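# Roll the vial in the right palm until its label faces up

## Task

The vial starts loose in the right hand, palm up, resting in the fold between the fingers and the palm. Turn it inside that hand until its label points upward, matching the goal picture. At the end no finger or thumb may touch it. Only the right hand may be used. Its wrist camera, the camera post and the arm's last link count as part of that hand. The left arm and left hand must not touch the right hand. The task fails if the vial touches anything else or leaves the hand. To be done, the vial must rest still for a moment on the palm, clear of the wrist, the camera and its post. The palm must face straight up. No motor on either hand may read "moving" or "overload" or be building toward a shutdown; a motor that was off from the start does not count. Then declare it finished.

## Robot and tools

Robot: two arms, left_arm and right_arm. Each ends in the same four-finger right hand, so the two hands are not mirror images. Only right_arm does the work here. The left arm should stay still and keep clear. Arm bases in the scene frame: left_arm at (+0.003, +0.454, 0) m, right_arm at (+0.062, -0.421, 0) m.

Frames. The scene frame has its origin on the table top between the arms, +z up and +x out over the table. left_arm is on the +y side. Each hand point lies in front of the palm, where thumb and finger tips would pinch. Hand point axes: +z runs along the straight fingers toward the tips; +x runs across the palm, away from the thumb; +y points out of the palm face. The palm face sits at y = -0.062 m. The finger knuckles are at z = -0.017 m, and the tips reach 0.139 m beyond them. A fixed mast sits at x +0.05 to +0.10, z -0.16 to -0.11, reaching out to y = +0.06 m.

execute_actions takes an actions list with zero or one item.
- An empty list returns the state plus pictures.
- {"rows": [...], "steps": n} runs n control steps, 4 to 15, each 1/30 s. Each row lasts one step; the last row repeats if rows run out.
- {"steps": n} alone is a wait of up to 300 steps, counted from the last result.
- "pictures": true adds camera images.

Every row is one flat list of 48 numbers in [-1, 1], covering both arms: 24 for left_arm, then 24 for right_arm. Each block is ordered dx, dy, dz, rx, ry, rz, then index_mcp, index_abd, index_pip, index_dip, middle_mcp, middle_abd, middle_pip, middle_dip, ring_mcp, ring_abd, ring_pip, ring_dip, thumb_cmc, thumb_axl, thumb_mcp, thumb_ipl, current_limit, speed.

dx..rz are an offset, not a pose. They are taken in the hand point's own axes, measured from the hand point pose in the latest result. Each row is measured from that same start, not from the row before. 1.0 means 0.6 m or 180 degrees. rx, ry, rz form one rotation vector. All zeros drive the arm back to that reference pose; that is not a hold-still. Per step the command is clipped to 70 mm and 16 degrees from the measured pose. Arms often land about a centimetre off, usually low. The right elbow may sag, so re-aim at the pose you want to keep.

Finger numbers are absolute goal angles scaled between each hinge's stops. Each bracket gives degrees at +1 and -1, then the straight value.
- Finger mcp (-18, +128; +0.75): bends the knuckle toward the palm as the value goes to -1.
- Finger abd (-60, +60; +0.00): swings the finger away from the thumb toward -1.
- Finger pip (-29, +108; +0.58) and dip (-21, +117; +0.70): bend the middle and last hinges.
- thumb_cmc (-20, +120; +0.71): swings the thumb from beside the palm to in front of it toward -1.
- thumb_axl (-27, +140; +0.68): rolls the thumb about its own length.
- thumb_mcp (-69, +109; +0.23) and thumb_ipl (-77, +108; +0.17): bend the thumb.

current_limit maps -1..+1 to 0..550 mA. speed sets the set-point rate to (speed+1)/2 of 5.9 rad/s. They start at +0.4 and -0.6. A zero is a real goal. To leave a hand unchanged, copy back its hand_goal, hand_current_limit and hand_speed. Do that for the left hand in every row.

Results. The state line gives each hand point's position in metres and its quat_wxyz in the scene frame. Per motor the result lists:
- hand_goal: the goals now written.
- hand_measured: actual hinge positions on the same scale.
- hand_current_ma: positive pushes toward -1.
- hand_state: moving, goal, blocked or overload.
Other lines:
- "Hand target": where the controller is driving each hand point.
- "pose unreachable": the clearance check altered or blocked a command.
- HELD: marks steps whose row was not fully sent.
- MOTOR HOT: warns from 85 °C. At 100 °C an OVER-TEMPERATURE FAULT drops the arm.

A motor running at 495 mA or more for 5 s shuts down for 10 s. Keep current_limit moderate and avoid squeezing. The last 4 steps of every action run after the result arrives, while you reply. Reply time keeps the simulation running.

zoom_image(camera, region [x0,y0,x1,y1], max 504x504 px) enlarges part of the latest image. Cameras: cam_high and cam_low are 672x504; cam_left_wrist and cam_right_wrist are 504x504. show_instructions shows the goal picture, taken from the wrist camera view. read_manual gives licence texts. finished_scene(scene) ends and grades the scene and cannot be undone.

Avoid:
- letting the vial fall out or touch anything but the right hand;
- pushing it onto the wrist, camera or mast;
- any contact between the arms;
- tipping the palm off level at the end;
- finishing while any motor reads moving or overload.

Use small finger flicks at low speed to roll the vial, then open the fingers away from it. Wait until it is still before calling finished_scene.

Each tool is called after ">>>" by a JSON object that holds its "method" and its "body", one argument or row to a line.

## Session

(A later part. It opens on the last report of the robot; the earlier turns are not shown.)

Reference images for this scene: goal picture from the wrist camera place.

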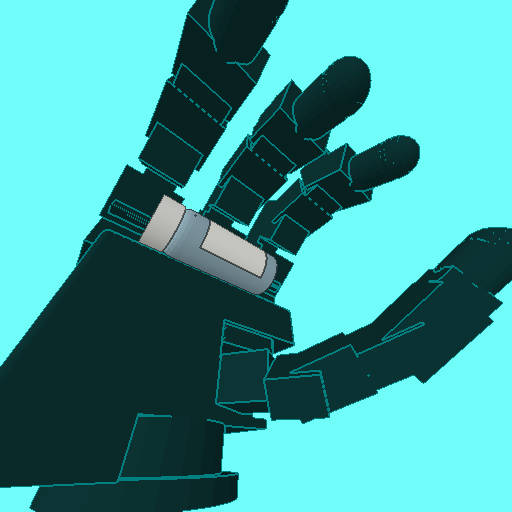

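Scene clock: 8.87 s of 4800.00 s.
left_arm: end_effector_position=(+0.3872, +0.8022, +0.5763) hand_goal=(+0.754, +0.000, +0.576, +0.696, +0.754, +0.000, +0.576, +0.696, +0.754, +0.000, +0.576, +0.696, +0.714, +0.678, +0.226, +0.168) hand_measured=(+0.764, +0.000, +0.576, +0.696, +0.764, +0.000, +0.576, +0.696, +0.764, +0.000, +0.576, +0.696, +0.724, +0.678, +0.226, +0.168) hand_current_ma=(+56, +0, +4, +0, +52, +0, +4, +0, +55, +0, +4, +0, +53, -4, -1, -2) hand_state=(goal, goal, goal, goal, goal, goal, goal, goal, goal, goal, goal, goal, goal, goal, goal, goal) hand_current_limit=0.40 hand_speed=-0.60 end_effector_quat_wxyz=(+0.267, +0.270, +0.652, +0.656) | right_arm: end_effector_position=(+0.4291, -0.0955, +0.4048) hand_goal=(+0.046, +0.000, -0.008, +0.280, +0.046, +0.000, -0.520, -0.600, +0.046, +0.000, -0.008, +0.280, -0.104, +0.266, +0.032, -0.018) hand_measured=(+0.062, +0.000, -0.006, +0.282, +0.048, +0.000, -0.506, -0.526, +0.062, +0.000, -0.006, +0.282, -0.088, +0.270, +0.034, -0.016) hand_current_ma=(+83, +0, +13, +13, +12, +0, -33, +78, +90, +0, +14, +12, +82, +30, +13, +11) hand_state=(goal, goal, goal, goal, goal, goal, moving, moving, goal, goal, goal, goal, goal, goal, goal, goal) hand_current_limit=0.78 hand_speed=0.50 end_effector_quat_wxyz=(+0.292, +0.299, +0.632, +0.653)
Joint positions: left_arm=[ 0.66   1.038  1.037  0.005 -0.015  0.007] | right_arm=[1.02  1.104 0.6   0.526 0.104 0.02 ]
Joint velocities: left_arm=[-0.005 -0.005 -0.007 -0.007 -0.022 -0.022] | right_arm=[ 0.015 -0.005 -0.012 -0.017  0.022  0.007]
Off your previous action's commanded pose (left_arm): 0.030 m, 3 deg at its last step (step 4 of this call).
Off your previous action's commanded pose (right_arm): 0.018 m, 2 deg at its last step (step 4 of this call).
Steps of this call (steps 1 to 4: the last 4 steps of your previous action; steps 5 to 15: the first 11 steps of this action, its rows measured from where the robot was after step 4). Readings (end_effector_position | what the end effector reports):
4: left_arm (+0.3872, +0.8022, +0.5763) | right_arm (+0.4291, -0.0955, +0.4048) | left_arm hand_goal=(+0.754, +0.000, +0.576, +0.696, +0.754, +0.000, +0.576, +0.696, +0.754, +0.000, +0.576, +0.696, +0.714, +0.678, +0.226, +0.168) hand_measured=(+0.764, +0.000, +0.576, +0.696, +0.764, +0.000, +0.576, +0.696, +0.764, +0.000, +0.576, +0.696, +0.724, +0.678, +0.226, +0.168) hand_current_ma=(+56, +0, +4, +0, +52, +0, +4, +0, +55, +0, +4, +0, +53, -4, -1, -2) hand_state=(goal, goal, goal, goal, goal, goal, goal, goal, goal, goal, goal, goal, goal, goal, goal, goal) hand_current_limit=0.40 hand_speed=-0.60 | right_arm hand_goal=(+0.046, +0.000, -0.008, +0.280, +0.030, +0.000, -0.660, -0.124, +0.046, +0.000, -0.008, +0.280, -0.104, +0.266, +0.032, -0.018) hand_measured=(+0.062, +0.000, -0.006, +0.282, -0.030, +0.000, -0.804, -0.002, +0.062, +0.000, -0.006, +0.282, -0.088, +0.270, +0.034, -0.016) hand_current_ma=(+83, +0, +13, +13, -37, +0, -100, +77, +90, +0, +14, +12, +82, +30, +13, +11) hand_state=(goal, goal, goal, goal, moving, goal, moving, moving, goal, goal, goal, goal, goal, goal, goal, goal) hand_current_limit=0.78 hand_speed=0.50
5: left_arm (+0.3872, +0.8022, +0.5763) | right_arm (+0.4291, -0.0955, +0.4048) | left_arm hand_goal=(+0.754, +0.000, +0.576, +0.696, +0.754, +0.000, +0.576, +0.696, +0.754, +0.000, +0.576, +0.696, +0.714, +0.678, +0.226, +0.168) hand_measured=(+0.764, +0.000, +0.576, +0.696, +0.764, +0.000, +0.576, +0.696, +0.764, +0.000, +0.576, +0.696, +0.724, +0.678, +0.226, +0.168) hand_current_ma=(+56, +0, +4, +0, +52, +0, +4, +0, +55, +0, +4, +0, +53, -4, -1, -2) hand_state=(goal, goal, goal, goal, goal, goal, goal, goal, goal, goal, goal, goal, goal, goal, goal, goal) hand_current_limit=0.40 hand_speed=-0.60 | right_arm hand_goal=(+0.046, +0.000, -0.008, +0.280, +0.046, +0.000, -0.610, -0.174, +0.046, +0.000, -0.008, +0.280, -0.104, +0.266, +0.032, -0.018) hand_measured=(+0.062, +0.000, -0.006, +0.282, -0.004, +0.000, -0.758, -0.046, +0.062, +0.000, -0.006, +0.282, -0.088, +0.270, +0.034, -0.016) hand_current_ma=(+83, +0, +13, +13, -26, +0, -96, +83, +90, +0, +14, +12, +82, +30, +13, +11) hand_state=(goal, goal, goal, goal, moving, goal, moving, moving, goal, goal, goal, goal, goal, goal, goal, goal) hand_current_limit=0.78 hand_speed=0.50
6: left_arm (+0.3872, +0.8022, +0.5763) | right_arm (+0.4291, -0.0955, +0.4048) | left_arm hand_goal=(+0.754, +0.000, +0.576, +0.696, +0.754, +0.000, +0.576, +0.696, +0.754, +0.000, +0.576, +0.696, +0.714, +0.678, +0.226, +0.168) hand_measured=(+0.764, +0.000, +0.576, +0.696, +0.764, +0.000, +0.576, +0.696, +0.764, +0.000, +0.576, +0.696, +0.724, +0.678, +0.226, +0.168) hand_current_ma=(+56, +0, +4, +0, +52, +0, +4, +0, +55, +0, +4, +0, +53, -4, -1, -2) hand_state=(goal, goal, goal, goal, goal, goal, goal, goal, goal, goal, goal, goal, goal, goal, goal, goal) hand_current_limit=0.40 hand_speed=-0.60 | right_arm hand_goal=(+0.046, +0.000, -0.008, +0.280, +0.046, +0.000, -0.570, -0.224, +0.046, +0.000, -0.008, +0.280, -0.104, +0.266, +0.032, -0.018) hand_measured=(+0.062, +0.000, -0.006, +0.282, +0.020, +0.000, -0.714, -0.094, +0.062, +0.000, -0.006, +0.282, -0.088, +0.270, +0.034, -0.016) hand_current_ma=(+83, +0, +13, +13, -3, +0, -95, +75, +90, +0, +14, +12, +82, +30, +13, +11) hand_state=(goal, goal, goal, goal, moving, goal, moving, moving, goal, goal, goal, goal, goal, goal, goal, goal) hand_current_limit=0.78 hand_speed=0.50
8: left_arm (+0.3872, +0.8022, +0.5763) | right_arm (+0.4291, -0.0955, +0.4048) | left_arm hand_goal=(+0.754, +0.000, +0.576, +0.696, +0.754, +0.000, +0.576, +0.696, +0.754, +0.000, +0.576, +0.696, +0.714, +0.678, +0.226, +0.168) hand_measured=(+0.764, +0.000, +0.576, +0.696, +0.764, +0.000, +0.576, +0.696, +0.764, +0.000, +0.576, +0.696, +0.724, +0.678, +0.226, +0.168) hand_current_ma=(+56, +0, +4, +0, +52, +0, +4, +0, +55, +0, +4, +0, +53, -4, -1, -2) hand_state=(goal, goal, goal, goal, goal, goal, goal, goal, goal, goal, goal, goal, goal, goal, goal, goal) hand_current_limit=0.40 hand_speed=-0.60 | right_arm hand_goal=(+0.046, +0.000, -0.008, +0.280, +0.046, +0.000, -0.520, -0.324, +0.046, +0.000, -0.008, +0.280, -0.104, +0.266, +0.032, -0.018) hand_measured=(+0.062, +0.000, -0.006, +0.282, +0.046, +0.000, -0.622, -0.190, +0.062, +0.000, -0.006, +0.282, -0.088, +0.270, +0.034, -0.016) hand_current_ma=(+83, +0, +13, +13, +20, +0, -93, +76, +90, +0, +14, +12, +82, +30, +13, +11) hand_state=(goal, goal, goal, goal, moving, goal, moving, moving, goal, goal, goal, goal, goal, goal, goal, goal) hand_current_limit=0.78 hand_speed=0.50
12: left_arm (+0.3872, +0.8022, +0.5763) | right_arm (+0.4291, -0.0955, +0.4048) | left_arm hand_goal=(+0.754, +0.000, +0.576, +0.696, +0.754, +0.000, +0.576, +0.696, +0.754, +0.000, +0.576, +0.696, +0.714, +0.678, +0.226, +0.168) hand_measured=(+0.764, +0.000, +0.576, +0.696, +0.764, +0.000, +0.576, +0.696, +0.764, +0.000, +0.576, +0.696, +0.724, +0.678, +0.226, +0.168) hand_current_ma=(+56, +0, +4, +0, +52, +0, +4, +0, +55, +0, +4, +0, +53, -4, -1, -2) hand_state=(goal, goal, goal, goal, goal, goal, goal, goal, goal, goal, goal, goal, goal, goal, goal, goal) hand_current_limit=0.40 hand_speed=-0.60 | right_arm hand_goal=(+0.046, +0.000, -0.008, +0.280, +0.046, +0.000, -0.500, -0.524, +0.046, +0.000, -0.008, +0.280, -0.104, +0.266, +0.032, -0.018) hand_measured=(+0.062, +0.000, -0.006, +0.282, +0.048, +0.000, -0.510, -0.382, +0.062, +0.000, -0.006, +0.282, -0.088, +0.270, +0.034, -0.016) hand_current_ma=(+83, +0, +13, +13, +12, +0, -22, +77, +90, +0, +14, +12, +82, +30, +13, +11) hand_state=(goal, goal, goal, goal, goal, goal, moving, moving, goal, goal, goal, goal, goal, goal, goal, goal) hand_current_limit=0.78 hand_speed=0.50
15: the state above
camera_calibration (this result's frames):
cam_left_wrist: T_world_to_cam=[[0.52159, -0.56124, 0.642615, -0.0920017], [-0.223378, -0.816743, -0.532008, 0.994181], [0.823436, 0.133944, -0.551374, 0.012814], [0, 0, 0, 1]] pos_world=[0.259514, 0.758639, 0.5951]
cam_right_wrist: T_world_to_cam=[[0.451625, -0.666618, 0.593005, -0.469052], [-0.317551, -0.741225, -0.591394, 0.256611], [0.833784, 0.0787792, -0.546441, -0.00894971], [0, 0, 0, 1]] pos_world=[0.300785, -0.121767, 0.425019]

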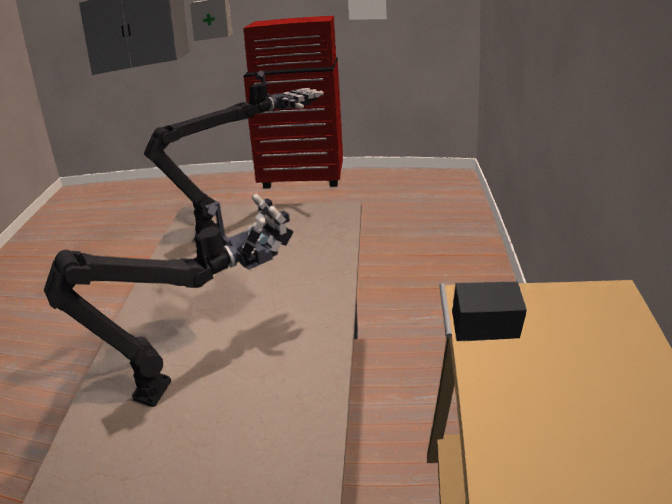

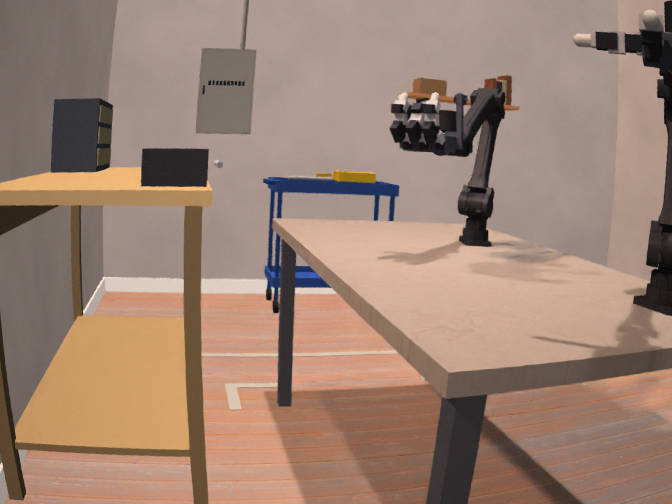

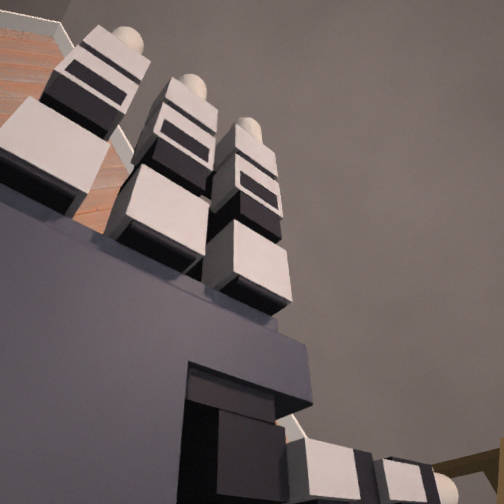

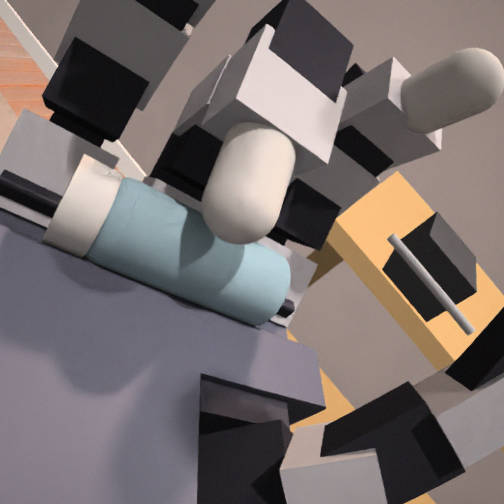

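>>> {"method": "execute_actions", "body": {
  "actions": [
    {"rows": [
[0.0004,0.0478,-0.0121,-0.0166,0,0,0.754,0,0.576,0.696,0.754,0,0.576,0.696,0.754,0,0.576,0.696,0.714,0.678,0.226,0.168,0.4,-0.6,0.0016,0.0303,0.0034,-0.0107,0.0003,0.0015,0.046,0,-0.008,0.28,0.046,0,-0.633,-0.57,0.046,-0.02,-0.032,0.232,-0.104,0.266,0.032,-0.018,0.78,0.5],
[0.0004,0.0478,-0.0121,-0.0166,0,0,0.754,0,0.576,0.696,0.754,0,0.576,0.696,0.754,0,0.576,0.696,0.714,0.678,0.226,0.168,0.4,-0.6,0.0016,0.0303,0.0034,-0.0107,0.0003,0.0015,0.046,0,-0.008,0.28,0.046,0,-0.654,-0.54,0.046,-0.04,-0.056,0.184,-0.104,0.266,0.032,-0.018,0.78,0.5],
[0.0004,0.0478,-0.0121,-0.0166,0,0,0.754,0,0.576,0.696,0.754,0,0.576,0.696,0.754,0,0.576,0.696,0.714,0.678,0.226,0.168,0.4,-0.6,0.0016,0.0303,0.0034,-0.0107,0.0003,0.0015,0.046,0,-0.008,0.28,0.046,0,-0.675,-0.51,0.046,-0.06,-0.08,0.136,-0.104,0.266,0.032,-0.018,0.78,0.5],
[0.0004,0.0478,-0.0121,-0.0166,0,0,0.754,0,0.576,0.696,0.754,0,0.576,0.696,0.754,0,0.576,0.696,0.714,0.678,0.226,0.168,0.4,-0.6,0.0016,0.0303,0.0034,-0.0107,0.0003,0.0015,0.046,0,-0.008,0.28,0.046,0,-0.697,-0.48,0.046,-0.08,-0.104,0.088,-0.104,0.266,0.032,-0.018,0.78,0.5],
[0.0004,0.0478,-0.0121,-0.0166,0,0,0.754,0,0.576,0.696,0.754,0,0.576,0.696,0.754,0,0.576,0.696,0.714,0.678,0.226,0.168,0.4,-0.6,0.0016,0.0303,0.0034,-0.0107,0.0003,0.0015,0.046,0,-0.008,0.28,0.046,0,-0.718,-0.45,0.046,-0.1,-0.128,0.04,-0.104,0.266,0.032,-0.018,0.78,0.5],
[0.0004,0.0478,-0.0121,-0.0166,0,0,0.754,0,0.576,0.696,0.754,0,0.576,0.696,0.754,0,0.576,0.696,0.714,0.678,0.226,0.168,0.4,-0.6,0.0016,0.0303,0.0034,-0.0107,0.0003,0.0015,0.046,0,-0.008,0.28,0.046,0,-0.74,-0.42,0.046,-0.12,-0.152,-0.008,-0.104,0.266,0.032,-0.018,0.78,0.5],
[0.0004,0.0478,-0.0121,-0.0166,0,0,0.754,0,0.576,0.696,0.754,0,0.576,0.696,0.754,0,0.576,0.696,0.714,0.678,0.226,0.168,0.4,-0.6,0.0016,0.0303,0.0034,-0.0107,0.0003,0.0015,0.046,0,-0.008,0.28,0.046,0,-0.761,-0.39,0.046,-0.14,-0.176,-0.056,-0.104,0.266,0.032,-0.018,0.78,0.5],
[0.0004,0.0478,-0.0121,-0.0166,0,0,0.754,0,0.576,0.696,0.754,0,0.576,0.696,0.754,0,0.576,0.696,0.714,0.678,0.226,0.168,0.4,-0.6,0.0016,0.0303,0.0034,-0.0107,0.0003,0.0015,0.046,0,-0.008,0.28,0.046,0,-0.783,-0.36,0.046,-0.16,-0.2,-0.104,-0.104,0.266,0.032,-0.018,0.78,0.5],
[0.0004,0.0478,-0.0121,-0.0166,0,0,0.754,0,0.576,0.696,0.754,0,0.576,0.696,0.754,0,0.576,0.696,0.714,0.678,0.226,0.168,0.4,-0.6,0.0016,0.0303,0.0034,-0.0107,0.0003,0.0015,0.046,0,-0.008,0.28,0.046,0,-0.804,-0.33,0.046,-0.18,-0.224,-0.152,-0.104,0.266,0.032,-0.018,0.78,0.5],
[0.0004,0.0478,-0.0121,-0.0166,0,0,0.754,0,0.576,0.696,0.754,0,0.576,0.696,0.754,0,0.576,0.696,0.714,0.678,0.226,0.168,0.4,-0.6,0.0016,0.0303,0.0034,-0.0107,0.0003,0.0015,0.046,0,-0.008,0.28,0.046,0,-0.826,-0.30,0.046,-0.2,-0.248,-0.2,-0.104,0.266,0.032,-0.018,0.78,0.5],
[0.0004,0.0478,-0.0121,-0.0166,0,0,0.754,0,0.576,0.696,0.754,0,0.576,0.696,0.754,0,0.576,0.696,0.714,0.678,0.226,0.168,0.4,-0.6,0.0016,0.0303,0.0034,-0.0107,0.0003,0.0015,0.046,0,-0.008,0.28,0.046,0,-0.84,-0.28,0.046,-0.2,-0.272,-0.248,-0.104,0.266,0.032,-0.018,0.78,0.5],
[0.0004,0.0478,-0.0121,-0.0166,0,0,0.754,0,0.576,0.696,0.754,0,0.576,0.696,0.754,0,0.576,0.696,0.714,0.678,0.226,0.168,0.4,-0.6,0.0016,0.0303,0.0034,-0.0107,0.0003,0.0015,0.046,0,-0.008,0.28,0.033,0,-0.856,-0.248,0.046,-0.2,-0.296,-0.296,-0.104,0.266,0.032,-0.018,0.78,0.5],
[0.0004,0.0478,-0.0121,-0.0166,0,0,0.754,0,0.576,0.696,0.754,0,0.576,0.696,0.754,0,0.576,0.696,0.714,0.678,0.226,0.168,0.4,-0.6,0.0016,0.0303,0.0034,-0.0107,0.0003,0.0015,0.046,0,-0.008,0.28,0.02,0,-0.872,-0.215,0.046,-0.2,-0.32,-0.344,-0.104,0.266,0.032,-0.018,0.78,0.5],
[0.0004,0.0478,-0.0121,-0.0166,0,0,0.754,0,0.576,0.696,0.754,0,0.576,0.696,0.754,0,0.576,0.696,0.714,0.678,0.226,0.168,0.4,-0.6,0.0016,0.0303,0.0034,-0.0107,0.0003,0.0015,0.046,0,-0.008,0.28,0.006,0,-0.888,-0.183,0.046,-0.2,-0.344,-0.392,-0.104,0.266,0.032,-0.018,0.78,0.5],
[0.0004,0.0478,-0.0121,-0.0166,0,0,0.754,0,0.576,0.696,0.754,0,0.576,0.696,0.754,0,0.576,0.696,0.714,0.678,0.226,0.168,0.4,-0.6,0.0016,0.0303,0.0034,-0.0107,0.0003,0.0015,0.046,0,-0.008,0.28,-0.007,0,-0.904,-0.151,0.046,-0.2,-0.368,-0.44,-0.104,0.266,0.032,-0.018,0.78,0.5]
], "steps": 15}
  ],
  "pictures": false
}}

>>> {"method": "execute_actions", "body": {
  "actions": [
    {"rows": [
[0.0004,0.0478,-0.0121,-0.0166,0,0,0.754,0,0.576,0.696,0.754,0,0.576,0.696,0.754,0,0.576,0.696,0.714,0.678,0.226,0.168,0.4,-0.6,0.0016,0.0303,0.0034,-0.0107,0.0003,0.0015,0.046,0,-0.008,0.28,-0.02,0,-0.92,-0.118,0.046,-0.2,-0.392,-0.488,-0.104,0.266,0.032,-0.018,0.78,0.5],
[0.0004,0.0478,-0.0121,-0.0166,0,0,0.754,0,0.576,0.696,0.754,0,0.576,0.696,0.754,0,0.576,0.696,0.714,0.678,0.226,0.168,0.4,-0.6,0.0016,0.0303,0.0034,-0.0107,0.0003,0.0015,0.046,0,-0.008,0.28,-0.033,0,-0.936,-0.086,0.046,-0.2,-0.416,-0.536,-0.104,0.266,0.032,-0.018,0.78,0.5],
[0.0004,0.0478,-0.0121,-0.0166,0,0,0.754,0,0.576,0.696,0.754,0,0.576,0.696,0.754,0,0.576,0.696,0.714,0.678,0.226,0.168,0.4,-0.6,0.0016,0.0303,0.0034,-0.0107,0.0003,0.0015,0.046,0,-0.008,0.28,-0.046,0,-0.952,-0.054,0.046,-0.2,-0.43,-0.584,-0.104,0.266,0.032,-0.018,0.78,0.5],
[0.0004,0.0478,-0.0121,-0.0166,0,0,0.754,0,0.576,0.696,0.754,0,0.576,0.696,0.754,0,0.576,0.696,0.714,0.678,0.226,0.168,0.4,-0.6,0.0016,0.0303,0.0034,-0.0107,0.0003,0.0015,0.046,0,-0.008,0.28,-0.06,0,-0.968,-0.022,0.046,-0.2,-0.43,-0.6,-0.104,0.266,0.032,-0.018,0.78,0.5],
[0.0004,0.0478,-0.0121,-0.0166,0,0,0.754,0,0.576,0.696,0.754,0,0.576,0.696,0.754,0,0.576,0.696,0.714,0.678,0.226,0.168,0.4,-0.6,0.0016,0.0303,0.0034,-0.0107,0.0003,0.0015,0.046,0,-0.008,0.28,-0.073,0,-0.984,0.011,0.046,-0.2,-0.43,-0.6,-0.104,0.266,0.032,-0.018,0.78,0.5],
[0.0004,0.0478,-0.0121,-0.0166,0,0,0.754,0,0.576,0.696,0.754,0,0.576,0.696,0.754,0,0.576,0.696,0.714,0.678,0.226,0.168,0.4,-0.6,0.0016,0.0303,0.0034,-0.0107,0.0003,0.0015,0.046,0,-0.008,0.28,-0.086,0,-1.0,0.043,0.046,-0.2,-0.43,-0.6,-0.104,0.266,0.032,-0.018,0.78,0.5],
[0.0004,0.0478,-0.0121,-0.0166,0,0,0.754,0,0.576,0.696,0.754,0,0.576,0.696,0.754,0,0.576,0.696,0.714,0.678,0.226,0.168,0.4,-0.6,0.0016,0.0303,0.0034,-0.0107,0.0003,0.0015,0.046,0,-0.008,0.28,-0.086,0,-1.0,0.043,0.046,-0.2,-0.43,-0.6,-0.104,0.266,0.032,-0.018,0.78,0.5],
[0.0004,0.0478,-0.0121,-0.0166,0,0,0.754,0,0.576,0.696,0.754,0,0.576,0.696,0.754,0,0.576,0.696,0.714,0.678,0.226,0.168,0.4,-0.6,0.0016,0.0303,0.0034,-0.0107,0.0003,0.0015,0.046,0,-0.008,0.28,-0.086,0,-1.0,0.075,0.046,-0.2,-0.43,-0.6,-0.104,0.266,0.032,-0.018,0.78,0.5],
[0.0004,0.0478,-0.0121,-0.0166,0,0,0.754,0,0.576,0.696,0.754,0,0.576,0.696,0.754,0,0.576,0.696,0.714,0.678,0.226,0.168,0.4,-0.6,0.0016,0.0303,0.0034,-0.0107,0.0003,0.0015,0.046,0,-0.008,0.28,-0.086,0,-0.96,0.09,0.046,-0.2,-0.43,-0.6,-0.104,0.266,0.032,-0.018,0.78,0.5],
[0.0004,0.0478,-0.0121,-0.0166,0,0,0.754,0,0.576,0.696,0.754,0,0.576,0.696,0.754,0,0.576,0.696,0.714,0.678,0.226,0.168,0.4,-0.6,0.0016,0.0303,0.0034,-0.0107,0.0003,0.0015,0.046,0,-0.008,0.28,-0.086,0,-0.91,0.09,0.046,-0.2,-0.445,-0.6,-0.104,0.266,0.032,-0.018,0.78,0.5],
[0.0004,0.0478,-0.0121,-0.0166,0,0,0.754,0,0.576,0.696,0.754,0,0.576,0.696,0.754,0,0.576,0.696,0.714,0.678,0.226,0.168,0.4,-0.6,0.0016,0.0303,0.0034,-0.0107,0.0003,0.0015,0.046,0,-0.008,0.28,-0.07,0,-0.86,0.1,0.046,-0.2,-0.465,-0.6,-0.104,0.266,0.032,-0.018,0.78,0.5],
[0.0004,0.0478,-0.0121,-0.0166,0,0,0.754,0,0.576,0.696,0.754,0,0.576,0.696,0.754,0,0.576,0.696,0.714,0.678,0.226,0.168,0.4,-0.6,0.0016,0.0303,0.0034,-0.0107,0.0003,0.0015,0.046,0,-0.008,0.28,-0.045,0,-0.81,0.12,0.046,-0.2,-0.485,-0.6,-0.104,0.266,0.032,-0.018,0.78,0.5],
[0.0004,0.0478,-0.0121,-0.0166,0,0,0.754,0,0.576,0.696,0.754,0,0.576,0.696,0.754,0,0.576,0.696,0.714,0.678,0.226,0.168,0.4,-0.6,0.0016,0.0303,0.0034,-0.0107,0.0003,0.0015,0.046,0,-0.008,0.28,-0.02,0,-0.76,0.14,0.046,-0.2,-0.505,-0.6,-0.104,0.266,0.032,-0.018,0.78,0.5],
[0.0004,0.0478,-0.0121,-0.0166,0,0,0.754,0,0.576,0.696,0.754,0,0.576,0.696,0.754,0,0.576,0.696,0.714,0.678,0.226,0.168,0.4,-0.6,0.0016,0.0303,0.0034,-0.0107,0.0003,0.0015,0.046,0,-0.008,0.28,0.005,0,-0.71,0.16,0.046,-0.2,-0.525,-0.6,-0.104,0.266,0.032,-0.018,0.78,0.5],
[0.0004,0.0478,-0.0121,-0.0166,0,0,0.754,0,0.576,0.696,0.754,0,0.576,0.696,0.754,0,0.576,0.696,0.714,0.678,0.226,0.168,0.4,-0.6,0.0016,0.0303,0.0034,-0.0107,0.0003,0.0015,0.046,0,-0.008,0.28,0.03,0,-0.66,0.18,0.046,-0.2,-0.545,-0.6,-0.104,0.266,0.032,-0.018,0.78,0.5]
], "steps": 15}
  ],
  "pictures": false
}}

>>> {"method": "execute_actions", "body": {
  "actions": [
    {"rows": [
[0.0004,0.0478,-0.0121,-0.0166,0,0,0.754,0,0.576,0.696,0.754,0,0.576,0.696,0.754,0,0.576,0.696,0.714,0.678,0.226,0.168,0.4,-0.6,0.0016,0.0303,0.0034,-0.0107,0.0003,0.0015,0.046,0,-0.008,0.28,0.046,0,-0.61,0.2,0.046,-0.2,-0.565,-0.6,-0.104,0.266,0.032,-0.018,0.78,0.5],
[0.0004,0.0478,-0.0121,-0.0166,0,0,0.754,0,0.576,0.696,0.754,0,0.576,0.696,0.754,0,0.576,0.696,0.714,0.678,0.226,0.168,0.4,-0.6,0.0016,0.0303,0.0034,-0.0107,0.0003,0.0015,0.046,0,-0.008,0.28,0.046,0,-0.56,0.22,0.046,-0.2,-0.58,-0.6,-0.104,0.266,0.032,-0.018,0.78,0.5],
[0.0004,0.0478,-0.0121,-0.0166,0,0,0.754,0,0.576,0.696,0.754,0,0.576,0.696,0.754,0,0.576,0.696,0.714,0.678,0.226,0.168,0.4,-0.6,0.0016,0.0303,0.0034,-0.0107,0.0003,0.0015,0.046,0,-0.008,0.28,0.046,0,-0.51,0.24,0.046,-0.2,-0.58,-0.6,-0.104,0.266,0.032,-0.018,0.78,0.5],
[0.0004,0.0478,-0.0121,-0.0166,0,0,0.754,0,0.576,0.696,0.754,0,0.576,0.696,0.754,0,0.576,0.696,0.714,0.678,0.226,0.168,0.4,-0.6,0.0016,0.0303,0.0034,-0.0107,0.0003,0.0015,0.046,0,-0.008,0.28,0.046,0,-0.46,0.26,0.046,-0.2,-0.58,-0.6,-0.104,0.266,0.032,-0.018,0.78,0.5],
[0.0004,0.0478,-0.0121,-0.0166,0,0,0.754,0,0.576,0.696,0.754,0,0.576,0.696,0.754,0,0.576,0.696,0.714,0.678,0.226,0.168,0.4,-0.6,0.0016,0.0303,0.0034,-0.0107,0.0003,0.0015,0.046,0,-0.008,0.28,0.046,0,-0.4,0.28,0.046,-0.2,-0.58,-0.6,-0.104,0.266,0.032,-0.018,0.78,0.5]
], "steps": 10}
  ],
  "pictures": true
}}

>>> {"method": "zoom_image", "body": {
  "camera": "cam_right_wrist",
  "region": [30,130,330,350]
}}

Scene clock: 13.00 s of 4800.00 s.
left_arm: end_effector_position=(+0.3872, +0.8022, +0.5763) hand_goal=(+0.754, +0.000, +0.576, +0.696, +0.754, +0.000, +0.576, +0.696, +0.754, +0.000, +0.576, +0.696, +0.714, +0.678, +0.226, +0.168) hand_measured=(+0.764, +0.000, +0.576, +0.696, +0.764, +0.000, +0.576, +0.696, +0.764, +0.000, +0.576, +0.696, +0.724, +0.678, +0.226, +0.168) hand_current_ma=(+56, +0, +4, +0, +52, +0, +4, +0, +55, +0, +4, +0, +53, -4, -1, -2) hand_state=(goal, goal, goal, goal, goal, goal, goal, goal, goal, goal, goal, goal, goal, goal, goal, goal) hand_current_limit=0.40 hand_speed=-0.60 end_effector_quat_wxyz=(+0.267, +0.270, +0.652, +0.656) | right_arm: end_effector_position=(+0.4291, -0.0955, +0.4048) hand_goal=(+0.046, +0.000, -0.008, +0.280, +0.046, +0.000, -0.840, -0.280, +0.046, -0.200, -0.272, -0.248, -0.104, +0.266, +0.032, -0.018) hand_measured=(+0.062, +0.000, -0.006, +0.282, +0.062, +0.000, -0.752, -0.338, +0.062, -0.168, -0.210, -0.100, -0.088, +0.270, +0.034, -0.016) hand_current_ma=(+83, +0, +13, +13, +83, +0, +247, -13, +82, +33, +42, +65, +82, +30, +13, +11) hand_state=(goal, goal, goal, goal, goal, goal, moving, moving, goal, moving, moving, moving, goal, goal, goal, goal) hand_current_limit=0.78 hand_speed=0.50 end_effector_quat_wxyz=(+0.292, +0.299, +0.632, +0.653)
Joint positions: left_arm=[ 0.66   1.038  1.037  0.005 -0.015  0.007] | right_arm=[1.02  1.104 0.6   0.526 0.104 0.02 ]
Joint velocities: left_arm=[ 0.005  0.005 -0.022  0.002  0.007  0.037] | right_arm=[-0.005 -0.005  0.017 -0.002 -0.022  0.022]
Off your previous action's commanded pose (left_arm): 0.030 m, 3 deg at its last step (step 4 of this call).
Off your previous action's commanded pose (right_arm): 0.018 m, 2 deg at its last step (step 4 of this call).
Steps of this call (steps 1 to 4: the last 4 steps of your previous action; steps 5 to 90: nothing new was sent; then 0.77 s passed at rest; steps 91 to 101: the first 11 steps of this action). Readings (end_effector_position | what the end effector reports):
91: left_arm (+0.3872, +0.8022, +0.5763) | right_arm (+0.4291, -0.0955, +0.4048) | left_arm hand_goal=(+0.754, +0.000, +0.576, +0.696, +0.754, +0.000, +0.576, +0.696, +0.754, +0.000, +0.576, +0.696, +0.714, +0.678, +0.226, +0.168) hand_measured=(+0.764, +0.000, +0.576, +0.696, +0.764, +0.000, +0.576, +0.696, +0.764, +0.000, +0.576, +0.696, +0.724, +0.678, +0.226, +0.168) hand_current_ma=(+56, +0, +4, +0, +52, +0, +4, +0, +55, +0, +4, +0, +53, -4, -1, -2) hand_state=(goal, goal, goal, goal, goal, goal, goal, goal, goal, goal, goal, goal, goal, goal, goal, goal) hand_current_limit=0.40 hand_speed=-0.60 | right_arm hand_goal=(+0.046, +0.000, -0.008, +0.280, +0.046, +0.000, -0.632, -0.570, +0.046, -0.020, -0.032, +0.232, -0.104, +0.266, +0.032, -0.018) hand_measured=(+0.062, +0.000, -0.006, +0.282, +0.054, +0.000, -0.576, -0.590, +0.062, +0.000, -0.006, +0.282, -0.088, +0.270, +0.034, -0.016) hand_current_ma=(+83, +0, +13, +13, +41, +0, +196, +51, +90, +0, +14, +12, +82, +30, +13, +11) hand_state=(goal, goal, goal, goal, goal, goal, moving, moving, goal, moving, moving, moving, goal, goal, goal, goal) hand_current_limit=0.78 hand_speed=0.50
92: left_arm (+0.3872, +0.8022, +0.5763) | right_arm (+0.4291, -0.0955, +0.4048) | left_arm hand_goal=(+0.754, +0.000, +0.576, +0.696, +0.754, +0.000, +0.576, +0.696, +0.754, +0.000, +0.576, +0.696, +0.714, +0.678, +0.226, +0.168) hand_measured=(+0.764, +0.000, +0.576, +0.696, +0.764, +0.000, +0.576, +0.696, +0.764, +0.000, +0.576, +0.696, +0.724, +0.678, +0.226, +0.168) hand_current_ma=(+56, +0, +4, +0, +52, +0, +4, +0, +55, +0, +4, +0, +53, -4, -1, -2) hand_state=(goal, goal, goal, goal, goal, goal, goal, goal, goal, goal, goal, goal, goal, goal, goal, goal) hand_current_limit=0.40 hand_speed=-0.60 | right_arm hand_goal=(+0.046, +0.000, -0.008, +0.280, +0.046, +0.000, -0.654, -0.540, +0.046, -0.040, -0.056, +0.184, -0.104, +0.266, +0.032, -0.018) hand_measured=(+0.062, +0.000, -0.006, +0.282, +0.054, +0.000, -0.578, -0.588, +0.062, -0.002, -0.006, +0.278, -0.088, +0.270, +0.034, -0.016) hand_current_ma=(+83, +0, +13, +13, +45, +0, +242, -28, +90, +54, +78, +127, +82, +30, +13, +11) hand_state=(goal, goal, goal, goal, goal, goal, moving, moving, goal, moving, moving, moving, goal, goal, goal, goal) hand_current_limit=0.78 hand_speed=0.50
94: left_arm (+0.3872, +0.8022, +0.5763) | right_arm (+0.4291, -0.0955, +0.4048) | left_arm hand_goal=(+0.754, +0.000, +0.576, +0.696, +0.754, +0.000, +0.576, +0.696, +0.754, +0.000, +0.576, +0.696, +0.714, +0.678, +0.226, +0.168) hand_measured=(+0.764, +0.000, +0.576, +0.696, +0.764, +0.000, +0.576, +0.696, +0.764, +0.000, +0.576, +0.696, +0.724, +0.678, +0.226, +0.168) hand_current_ma=(+56, +0, +4, +0, +52, +0, +4, +0, +55, +0, +4, +0, +53, -4, -1, -2) hand_state=(goal, goal, goal, goal, goal, goal, goal, goal, goal, goal, goal, goal, goal, goal, goal, goal) hand_current_limit=0.40 hand_speed=-0.60 | right_arm hand_goal=(+0.046, +0.000, -0.008, +0.280, +0.046, +0.000, -0.696, -0.480, +0.046, -0.080, -0.104, +0.088, -0.104, +0.266, +0.032, -0.018) hand_measured=(+0.062, +0.000, -0.006, +0.282, +0.060, +0.000, -0.606, -0.548, +0.062, -0.030, -0.042, +0.208, -0.088, +0.270, +0.034, -0.016) hand_current_ma=(+83, +0, +13, +13, +85, +0, +245, -26, +90, +38, +50, +72, +82, +30, +13, +11) hand_state=(goal, goal, goal, goal, moving, goal, moving, moving, goal, moving, moving, moving, goal, goal, goal, goal) hand_current_limit=0.78 hand_speed=0.50
98: left_arm (+0.3872, +0.8022, +0.5763) | right_arm (+0.4291, -0.0955, +0.4048) | left_arm hand_goal=(+0.754, +0.000, +0.576, +0.696, +0.754, +0.000, +0.576, +0.696, +0.754, +0.000, +0.576, +0.696, +0.714, +0.678, +0.226, +0.168) hand_measured=(+0.764, +0.000, +0.576, +0.696, +0.764, +0.000, +0.576, +0.696, +0.764, +0.000, +0.576, +0.696, +0.724, +0.678, +0.226, +0.168) hand_current_ma=(+56, +0, +4, +0, +52, +0, +4, +0, +55, +0, +4, +0, +53, -4, -1, -2) hand_state=(goal, goal, goal, goal, goal, goal, goal, goal, goal, goal, goal, goal, goal, goal, goal, goal) hand_current_limit=0.40 hand_speed=-0.60 | right_arm hand_goal=(+0.046, +0.000, -0.008, +0.280, +0.046, +0.000, -0.782, -0.360, +0.046, -0.160, -0.200, -0.104, -0.104, +0.266, +0.032, -0.018) hand_measured=(+0.062, +0.000, -0.006, +0.282, +0.062, +0.000, -0.688, -0.430, +0.062, -0.108, -0.138, +0.032, -0.088, +0.270, +0.034, -0.016) hand_current_ma=(+83, +0, +13, +13, +83, +0, +248, -17, +86, +34, +44, +66, +82, +30, +13, +11) hand_state=(goal, goal, goal, goal, goal, goal, moving, moving, goal, moving, moving, moving, goal, goal, goal, goal) hand_current_limit=0.78 hand_speed=0.50
101: the state above

Scene clock: 13.50 s of 4800.00 s.
left_arm: end_effector_position=(+0.3872, +0.8022, +0.5763) hand_goal=(+0.754, +0.000, +0.576, +0.696, +0.754, +0.000, +0.576, +0.696, +0.754, +0.000, +0.576, +0.696, +0.714, +0.678, +0.226, +0.168) hand_measured=(+0.764, +0.000, +0.576, +0.696, +0.764, +0.000, +0.576, +0.696, +0.764, +0.000, +0.576, +0.696, +0.724, +0.678, +0.226, +0.168) hand_current_ma=(+56, +0, +4, +0, +52, +0, +4, +0, +55, +0, +4, +0, +53, -4, -1, -2) hand_state=(goal, goal, goal, goal, goal, goal, goal, goal, goal, goal, goal, goal, goal, goal, goal, goal) hand_current_limit=0.40 hand_speed=-0.60 end_effector_quat_wxyz=(+0.267, +0.270, +0.652, +0.656) | right_arm: end_effector_position=(+0.4291, -0.0955, +0.4048) hand_goal=(+0.046, +0.000, -0.008, +0.280, -0.070, +0.000, -0.860, +0.100, +0.046, -0.200, -0.464, -0.600, -0.104, +0.266, +0.032, -0.018) hand_measured=(+0.062, +0.000, -0.006, +0.282, -0.074, +0.000, -0.970, +0.078, +0.060, -0.198, -0.430, -0.598, -0.088, +0.270, +0.034, -0.016) hand_current_ma=(+83, +0, +13, +13, +35, +0, -139, -2, +73, +12, +41, +11, +82, +30, +13, +11) hand_state=(goal, goal, goal, goal, moving, goal, moving, moving, goal, goal, moving, goal, goal, goal, goal, goal) hand_current_limit=0.78 hand_speed=0.50 end_effector_quat_wxyz=(+0.292, +0.299, +0.632, +0.653)
Joint positions: left_arm=[ 0.66   1.038  1.037  0.005 -0.015  0.007] | right_arm=[1.02  1.104 0.6   0.526 0.104 0.02 ]
Joint velocities: left_arm=[-0.005 -0.015  0.002 -0.002  0.007  0.037] | right_arm=[-0.005 -0.015 -0.022  0.002 -0.022 -0.051]
Off your previous action's commanded pose (left_arm): 0.030 m, 3 deg at its last step (step 4 of this call).
Off your previous action's commanded pose (right_arm): 0.018 m, 2 deg at its last step (step 4 of this call).
Steps of this call (steps 1 to 4: the last 4 steps of your previous action; steps 5 to 15: the first 11 steps of this action, its rows measured from where the robot was after step 4). Readings (end_effector_position | what the end effector reports):
4: left_arm (+0.3872, +0.8022, +0.5763) | right_arm (+0.4291, -0.0955, +0.4048) | left_arm hand_goal=(+0.754, +0.000, +0.576, +0.696, +0.754, +0.000, +0.576, +0.696, +0.754, +0.000, +0.576, +0.696, +0.714, +0.678, +0.226, +0.168) hand_measured=(+0.764, +0.000, +0.576, +0.696, +0.764, +0.000, +0.576, +0.696, +0.764, +0.000, +0.576, +0.696, +0.724, +0.678, +0.226, +0.168) hand_current_ma=(+56, +0, +4, +0, +52, +0, +4, +0, +55, +0, +4, +0, +53, -4, -1, -2) hand_state=(goal, goal, goal, goal, goal, goal, goal, goal, goal, goal, goal, goal, goal, goal, goal, goal) hand_current_limit=0.40 hand_speed=-0.60 | right_arm hand_goal=(+0.046, +0.000, -0.008, +0.280, -0.006, +0.000, -0.904, -0.150, +0.046, -0.200, -0.368, -0.440, -0.104, +0.266, +0.032, -0.018) hand_measured=(+0.062, +0.000, -0.006, +0.282, +0.050, +0.000, -0.832, -0.226, +0.060, -0.198, -0.308, -0.278, -0.088, +0.270, +0.034, -0.016) hand_current_ma=(+83, +0, +13, +13, +163, +0, +156, -30, +78, +11, +40, +65, +82, +30, +13, +11) hand_state=(goal, goal, goal, goal, moving, goal, moving, moving, goal, goal, moving, moving, goal, goal, goal, goal) hand_current_limit=0.78 hand_speed=0.50
5: left_arm (+0.3872, +0.8022, +0.5763) | right_arm (+0.4291, -0.0955, +0.4048) | left_arm hand_goal=(+0.754, +0.000, +0.576, +0.696, +0.754, +0.000, +0.576, +0.696, +0.754, +0.000, +0.576, +0.696, +0.714, +0.678, +0.226, +0.168) hand_measured=(+0.764, +0.000, +0.576, +0.696, +0.764, +0.000, +0.576, +0.696, +0.764, +0.000, +0.576, +0.696, +0.724, +0.678, +0.226, +0.168) hand_current_ma=(+56, +0, +4, +0, +52, +0, +4, +0, +55, +0, +4, +0, +53, -4, -1, -2) hand_state=(goal, goal, goal, goal, goal, goal, goal, goal, goal, goal, goal, goal, goal, goal, goal, goal) hand_current_limit=0.40 hand_speed=-0.60 | right_arm hand_goal=(+0.046, +0.000, -0.008, +0.280, -0.020, +0.000, -0.920, -0.118, +0.046, -0.200, -0.392, -0.488, -0.104, +0.266, +0.032, -0.018) hand_measured=(+0.062, +0.000, -0.006, +0.282, +0.038, +0.000, -0.852, -0.194, +0.060, -0.198, -0.332, -0.324, -0.088, +0.270, +0.034, -0.016) hand_current_ma=(+83, +0, +13, +13, +153, +0, +149, -35, +77, +12, +40, +65, +82, +30, +13, +11) hand_state=(goal, goal, goal, goal, moving, goal, moving, moving, goal, goal, moving, moving, goal, goal, goal, goal) hand_current_limit=0.78 hand_speed=0.50
6: left_arm (+0.3872, +0.8022, +0.5763) | right_arm (+0.4291, -0.0955, +0.4048) | left_arm hand_goal=(+0.754, +0.000, +0.576, +0.696, +0.754, +0.000, +0.576, +0.696, +0.754, +0.000, +0.576, +0.696, +0.714, +0.678, +0.226, +0.168) hand_measured=(+0.764, +0.000, +0.576, +0.696, +0.764, +0.000, +0.576, +0.696, +0.764, +0.000, +0.576, +0.696, +0.724, +0.678, +0.226, +0.168) hand_current_ma=(+56, +0, +4, +0, +52, +0, +4, +0, +55, +0, +4, +0, +53, -4, -1, -2) hand_state=(goal, goal, goal, goal, goal, goal, goal, goal, goal, goal, goal, goal, goal, goal, goal, goal) hand_current_limit=0.40 hand_speed=-0.60 | right_arm hand_goal=(+0.046, +0.000, -0.008, +0.280, -0.032, +0.000, -0.936, -0.086, +0.046, -0.200, -0.416, -0.536, -0.104, +0.266, +0.032, -0.018) hand_measured=(+0.062, +0.000, -0.006, +0.282, +0.024, +0.000, -0.872, -0.162, +0.060, -0.198, -0.356, -0.368, -0.088, +0.270, +0.034, -0.016) hand_current_ma=(+83, +0, +13, +13, +150, +0, +133, -39, +76, +12, +39, +65, +82, +30, +13, +11) hand_state=(goal, goal, goal, goal, moving, goal, moving, moving, goal, goal, moving, moving, goal, goal, goal, goal) hand_current_limit=0.78 hand_speed=0.50
8: left_arm (+0.3872, +0.8022, +0.5763) | right_arm (+0.4291, -0.0955, +0.4048) | left_arm hand_goal=(+0.754, +0.000, +0.576, +0.696, +0.754, +0.000, +0.576, +0.696, +0.754, +0.000, +0.576, +0.696, +0.714, +0.678, +0.226, +0.168) hand_measured=(+0.764, +0.000, +0.576, +0.696, +0.764, +0.000, +0.576, +0.696, +0.764, +0.000, +0.576, +0.696, +0.724, +0.678, +0.226, +0.168) hand_current_ma=(+56, +0, +4, +0, +52, +0, +4, +0, +55, +0, +4, +0, +53, -4, -1, -2) hand_state=(goal, goal, goal, goal, goal, goal, goal, goal, goal, goal, goal, goal, goal, goal, goal, goal) hand_current_limit=0.40 hand_speed=-0.60 | right_arm hand_goal=(+0.046, +0.000, -0.008, +0.280, -0.060, +0.000, -0.968, -0.022, +0.046, -0.200, -0.430, -0.600, -0.104, +0.266, +0.032, -0.018) hand_measured=(+0.062, +0.000, -0.006, +0.282, -0.004, +0.000, -0.908, -0.100, +0.060, -0.198, -0.402, -0.456, -0.088, +0.270, +0.034, -0.016) hand_current_ma=(+83, +0, +13, +13, +134, +0, +115, -43, +74, +12, +14, +65, +82, +30, +13, +11) hand_state=(goal, goal, goal, goal, moving, goal, moving, moving, goal, goal, moving, moving, goal, goal, goal, goal) hand_current_limit=0.78 hand_speed=0.50
12: left_arm (+0.3872, +0.8022, +0.5763) | right_arm (+0.4291, -0.0955, +0.4048) | left_arm hand_goal=(+0.754, +0.000, +0.576, +0.696, +0.754, +0.000, +0.576, +0.696, +0.754, +0.000, +0.576, +0.696, +0.714, +0.678, +0.226, +0.168) hand_measured=(+0.764, +0.000, +0.576, +0.696, +0.764, +0.000, +0.576, +0.696, +0.764, +0.000, +0.576, +0.696, +0.724, +0.678, +0.226, +0.168) hand_current_ma=(+56, +0, +4, +0, +52, +0, +4, +0, +55, +0, +4, +0, +53, -4, -1, -2) hand_state=(goal, goal, goal, goal, goal, goal, goal, goal, goal, goal, goal, goal, goal, goal, goal, goal) hand_current_limit=0.40 hand_speed=-0.60 | right_arm hand_goal=(+0.046, +0.000, -0.008, +0.280, -0.086, +0.000, -1.000, +0.076, +0.046, -0.200, -0.430, -0.600, -0.104, +0.266, +0.032, -0.018) hand_measured=(+0.062, +0.000, -0.006, +0.282, -0.060, +0.000, -0.974, +0.026, +0.060, -0.198, -0.428, -0.592, -0.088, +0.270, +0.034, -0.016) hand_current_ma=(+83, +0, +13, +13, +87, +0, +76, +33, +73, +12, +6, -4, +82, +30, +13, +11) hand_state=(goal, goal, goal, goal, moving, goal, moving, moving, goal, goal, goal, moving, goal, goal, goal, goal) hand_current_limit=0.78 hand_speed=0.50
15: the state above

Scene clock: 13.83 s of 4800.00 s.
left_arm: end_effector_position=(+0.3872, +0.8022, +0.5763) hand_goal=(+0.754, +0.000, +0.576, +0.696, +0.754, +0.000, +0.576, +0.696, +0.754, +0.000, +0.576, +0.696, +0.714, +0.678, +0.226, +0.168) hand_measured=(+0.764, +0.000, +0.576, +0.696, +0.764, +0.000, +0.576, +0.696, +0.764, +0.000, +0.576, +0.696, +0.724, +0.678, +0.226, +0.168) hand_current_ma=(+56, +0, +4, +0, +52, +0, +4, +0, +55, +0, +4, +0, +53, -4, -1, -2) hand_state=(goal, goal, goal, goal, goal, goal, goal, goal, goal, goal, goal, goal, goal, goal, goal, goal) hand_current_limit=0.40 hand_speed=-0.60 end_effector_quat_wxyz=(+0.267, +0.270, +0.652, +0.656) | right_arm: end_effector_position=(+0.4291, -0.0955, +0.4048) hand_goal=(+0.046, +0.000, -0.008, +0.280, +0.046, +0.000, -0.400, +0.280, +0.046, -0.200, -0.580, -0.600, -0.104, +0.266, +0.032, -0.018) hand_measured=(+0.062, +0.000, -0.006, +0.282, +0.048, +0.000, -0.532, +0.246, +0.060, -0.198, -0.578, -0.598, -0.088, +0.270, +0.034, -0.016) hand_current_ma=(+83, +0, +13, +13, +11, +0, -91, -49, +70, +12, +2, +11, +82, +30, +13, +11) hand_state=(goal, goal, goal, goal, goal, goal, moving, moving, goal, goal, moving, goal, goal, goal, goal, goal) hand_current_limit=0.78 hand_speed=0.50 end_effector_quat_wxyz=(+0.292, +0.299, +0.632, +0.653)
Joint positions: left_arm=[ 0.66   1.038  1.037  0.005 -0.015  0.007] | right_arm=[1.02  1.104 0.6   0.526 0.104 0.02 ]
Joint velocities: left_arm=[-0.015  0.005 -0.007  0.007 -0.051 -0.007] | right_arm=[-0.005 -0.024  0.012  0.002 -0.022  0.051]
Off your previous action's commanded pose (left_arm): 0.030 m, 3 deg at its last step (step 4 of this call).
Off your previous action's commanded pose (right_arm): 0.018 m, 2 deg at its last step (step 4 of this call).
Steps of this call (steps 1 to 4: the last 4 steps of your previous action; steps 5 to 10: the first 6 steps of this action, its rows measured from where the robot was after step 4). Readings (end_effector_position | what the end effector reports):
4: left_arm (+0.3872, +0.8022, +0.5763) | right_arm (+0.4291, -0.0955, +0.4048) | left_arm hand_goal=(+0.754, +0.000, +0.576, +0.696, +0.754, +0.000, +0.576, +0.696, +0.754, +0.000, +0.576, +0.696, +0.714, +0.678, +0.226, +0.168) hand_measured=(+0.764, +0.000, +0.576, +0.696, +0.764, +0.000, +0.576, +0.696, +0.764, +0.000, +0.576, +0.696, +0.724, +0.678, +0.226, +0.168) hand_current_ma=(+56, +0, +4, +0, +52, +0, +4, +0, +55, +0, +4, +0, +53, -4, -1, -2) hand_state=(goal, goal, goal, goal, goal, goal, goal, goal, goal, goal, goal, goal, goal, goal, goal, goal) hand_current_limit=0.40 hand_speed=-0.60 | right_arm hand_goal=(+0.046, +0.000, -0.008, +0.280, +0.030, +0.000, -0.660, +0.180, +0.046, -0.200, -0.544, -0.600, -0.104, +0.266, +0.032, -0.018) hand_measured=(+0.062, +0.000, -0.006, +0.282, -0.030, +0.000, -0.804, +0.126, +0.060, -0.198, -0.494, -0.598, -0.088, +0.270, +0.034, -0.016) hand_current_ma=(+83, +0, +13, +13, -37, +0, -101, -51, +73, +12, +33, +11, +82, +30, +13, +11) hand_state=(goal, goal, goal, goal, moving, goal, moving, moving, goal, goal, moving, goal, goal, goal, goal, goal) hand_current_limit=0.78 hand_speed=0.50
5: left_arm (+0.3872, +0.8022, +0.5763) | right_arm (+0.4291, -0.0955, +0.4048) | left_arm hand_goal=(+0.754, +0.000, +0.576, +0.696, +0.754, +0.000, +0.576, +0.696, +0.754, +0.000, +0.576, +0.696, +0.714, +0.678, +0.226, +0.168) hand_measured=(+0.764, +0.000, +0.576, +0.696, +0.764, +0.000, +0.576, +0.696, +0.764, +0.000, +0.576, +0.696, +0.724, +0.678, +0.226, +0.168) hand_current_ma=(+56, +0, +4, +0, +52, +0, +4, +0, +55, +0, +4, +0, +53, -4, -1, -2) hand_state=(goal, goal, goal, goal, goal, goal, goal, goal, goal, goal, goal, goal, goal, goal, goal, goal) hand_current_limit=0.40 hand_speed=-0.60 | right_arm hand_goal=(+0.046, +0.000, -0.008, +0.280, +0.046, +0.000, -0.610, +0.200, +0.046, -0.200, -0.564, -0.600, -0.104, +0.266, +0.032, -0.018) hand_measured=(+0.062, +0.000, -0.006, +0.282, -0.004, +0.000, -0.758, +0.146, +0.060, -0.198, -0.514, -0.598, -0.088, +0.270, +0.034, -0.016) hand_current_ma=(+83, +0, +13, +13, -27, +0, -96, -50, +73, +12, +32, +11, +82, +30, +13, +11) hand_state=(goal, goal, goal, goal, moving, goal, moving, moving, goal, goal, moving, goal, goal, goal, goal, goal) hand_current_limit=0.78 hand_speed=0.50
6: left_arm (+0.3872, +0.8022, +0.5763) | right_arm (+0.4291, -0.0955, +0.4048) | left_arm hand_goal=(+0.754, +0.000, +0.576, +0.696, +0.754, +0.000, +0.576, +0.696, +0.754, +0.000, +0.576, +0.696, +0.714, +0.678, +0.226, +0.168) hand_measured=(+0.764, +0.000, +0.576, +0.696, +0.764, +0.000, +0.576, +0.696, +0.764, +0.000, +0.576, +0.696, +0.724, +0.678, +0.226, +0.168) hand_current_ma=(+56, +0, +4, +0, +52, +0, +4, +0, +55, +0, +4, +0, +53, -4, -1, -2) hand_state=(goal, goal, goal, goal, goal, goal, goal, goal, goal, goal, goal, goal, goal, goal, goal, goal) hand_current_limit=0.40 hand_speed=-0.60 | right_arm hand_goal=(+0.046, +0.000, -0.008, +0.280, +0.046, +0.000, -0.560, +0.220, +0.046, -0.200, -0.580, -0.600, -0.104, +0.266, +0.032, -0.018) hand_measured=(+0.062, +0.000, -0.006, +0.282, +0.020, +0.000, -0.714, +0.166, +0.060, -0.198, -0.534, -0.598, -0.088, +0.270, +0.034, -0.016) hand_current_ma=(+83, +0, +13, +13, -3, +0, -96, -49, +72, +12, +32, +11, +82, +30, +13, +11) hand_state=(goal, goal, goal, goal, moving, goal, moving, moving, goal, goal, moving, goal, goal, goal, goal, goal) hand_current_limit=0.78 hand_speed=0.50
8: left_arm (+0.3872, +0.8022, +0.5763) | right_arm (+0.4291, -0.0955, +0.4048) | left_arm hand_goal=(+0.754, +0.000, +0.576, +0.696, +0.754, +0.000, +0.576, +0.696, +0.754, +0.000, +0.576, +0.696, +0.714, +0.678, +0.226, +0.168) hand_measured=(+0.764, +0.000, +0.576, +0.696, +0.764, +0.000, +0.576, +0.696, +0.764, +0.000, +0.576, +0.696, +0.724, +0.678, +0.226, +0.168) hand_current_ma=(+56, +0, +4, +0, +52, +0, +4, +0, +55, +0, +4, +0, +53, -4, -1, -2) hand_state=(goal, goal, goal, goal, goal, goal, goal, goal, goal, goal, goal, goal, goal, goal, goal, goal) hand_current_limit=0.40 hand_speed=-0.60 | right_arm hand_goal=(+0.046, +0.000, -0.008, +0.280, +0.046, +0.000, -0.460, +0.260, +0.046, -0.200, -0.580, -0.600, -0.104, +0.266, +0.032, -0.018) hand_measured=(+0.062, +0.000, -0.006, +0.282, +0.046, +0.000, -0.622, +0.206, +0.060, -0.198, -0.570, -0.598, -0.088, +0.270, +0.034, -0.016) hand_current_ma=(+83, +0, +13, +13, +20, +0, -93, -49, +69, +12, -15, +11, +82, +30, +13, +11) hand_state=(goal, goal, goal, goal, moving, goal, moving, moving, goal, goal, moving, goal, goal, goal, goal, goal) hand_current_limit=0.78 hand_speed=0.50
10: the state above
camera_calibration (this result's frames):
cam_left_wrist: T_world_to_cam=[[0.52159, -0.56124, 0.642615, -0.0920017], [-0.223378, -0.816743, -0.532008, 0.994181], [0.823436, 0.133944, -0.551374, 0.012814], [0, 0, 0, 1]] pos_world=[0.259514, 0.758639, 0.5951]
cam_right_wrist: T_world_to_cam=[[0.451625, -0.666618, 0.593005, -0.469052], [-0.317551, -0.741225, -0.591394, 0.256611], [0.833784, 0.0787792, -0.546441, -0.00894971], [0, 0, 0, 1]] pos_world=[0.300785, -0.121767, 0.425019]

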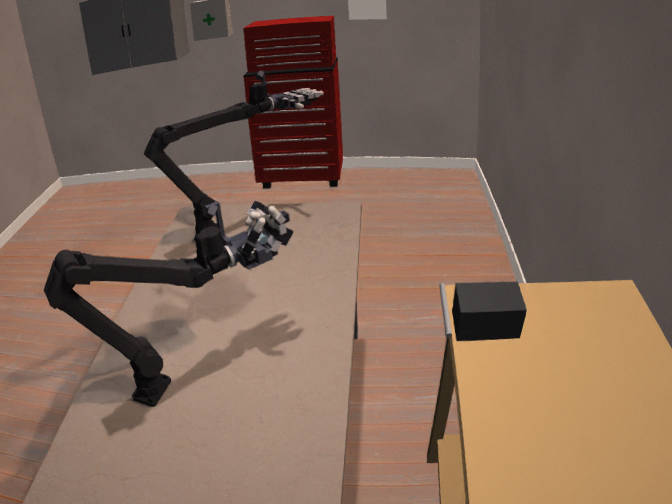

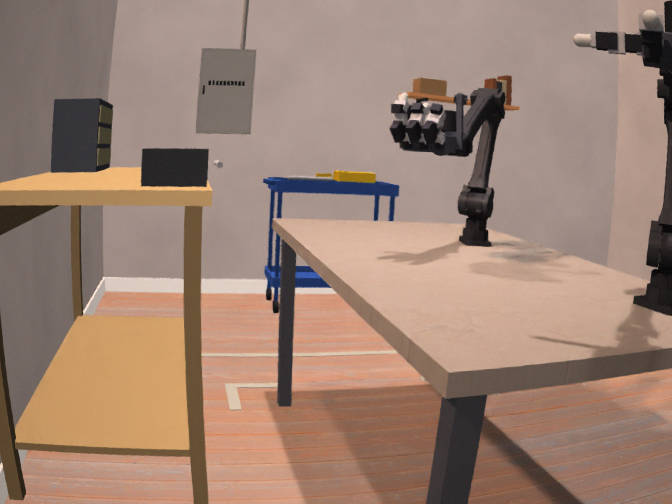

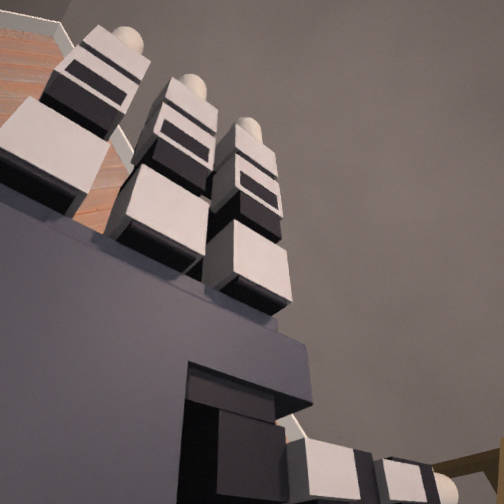

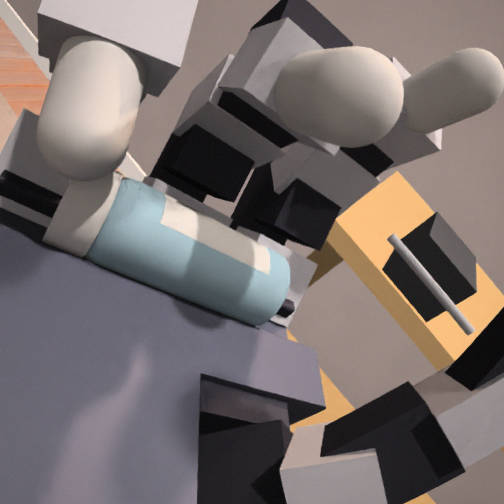

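Region (30, 130, 330, 350) of cam_right_wrist's 504x504 image, scaled by 1.680, with more detail than that image has; it fills the top 370 rows of this view, and the rest is white.

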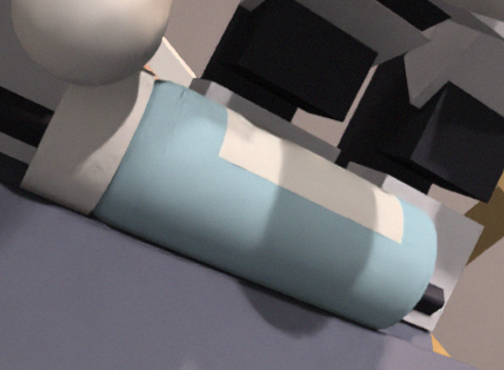

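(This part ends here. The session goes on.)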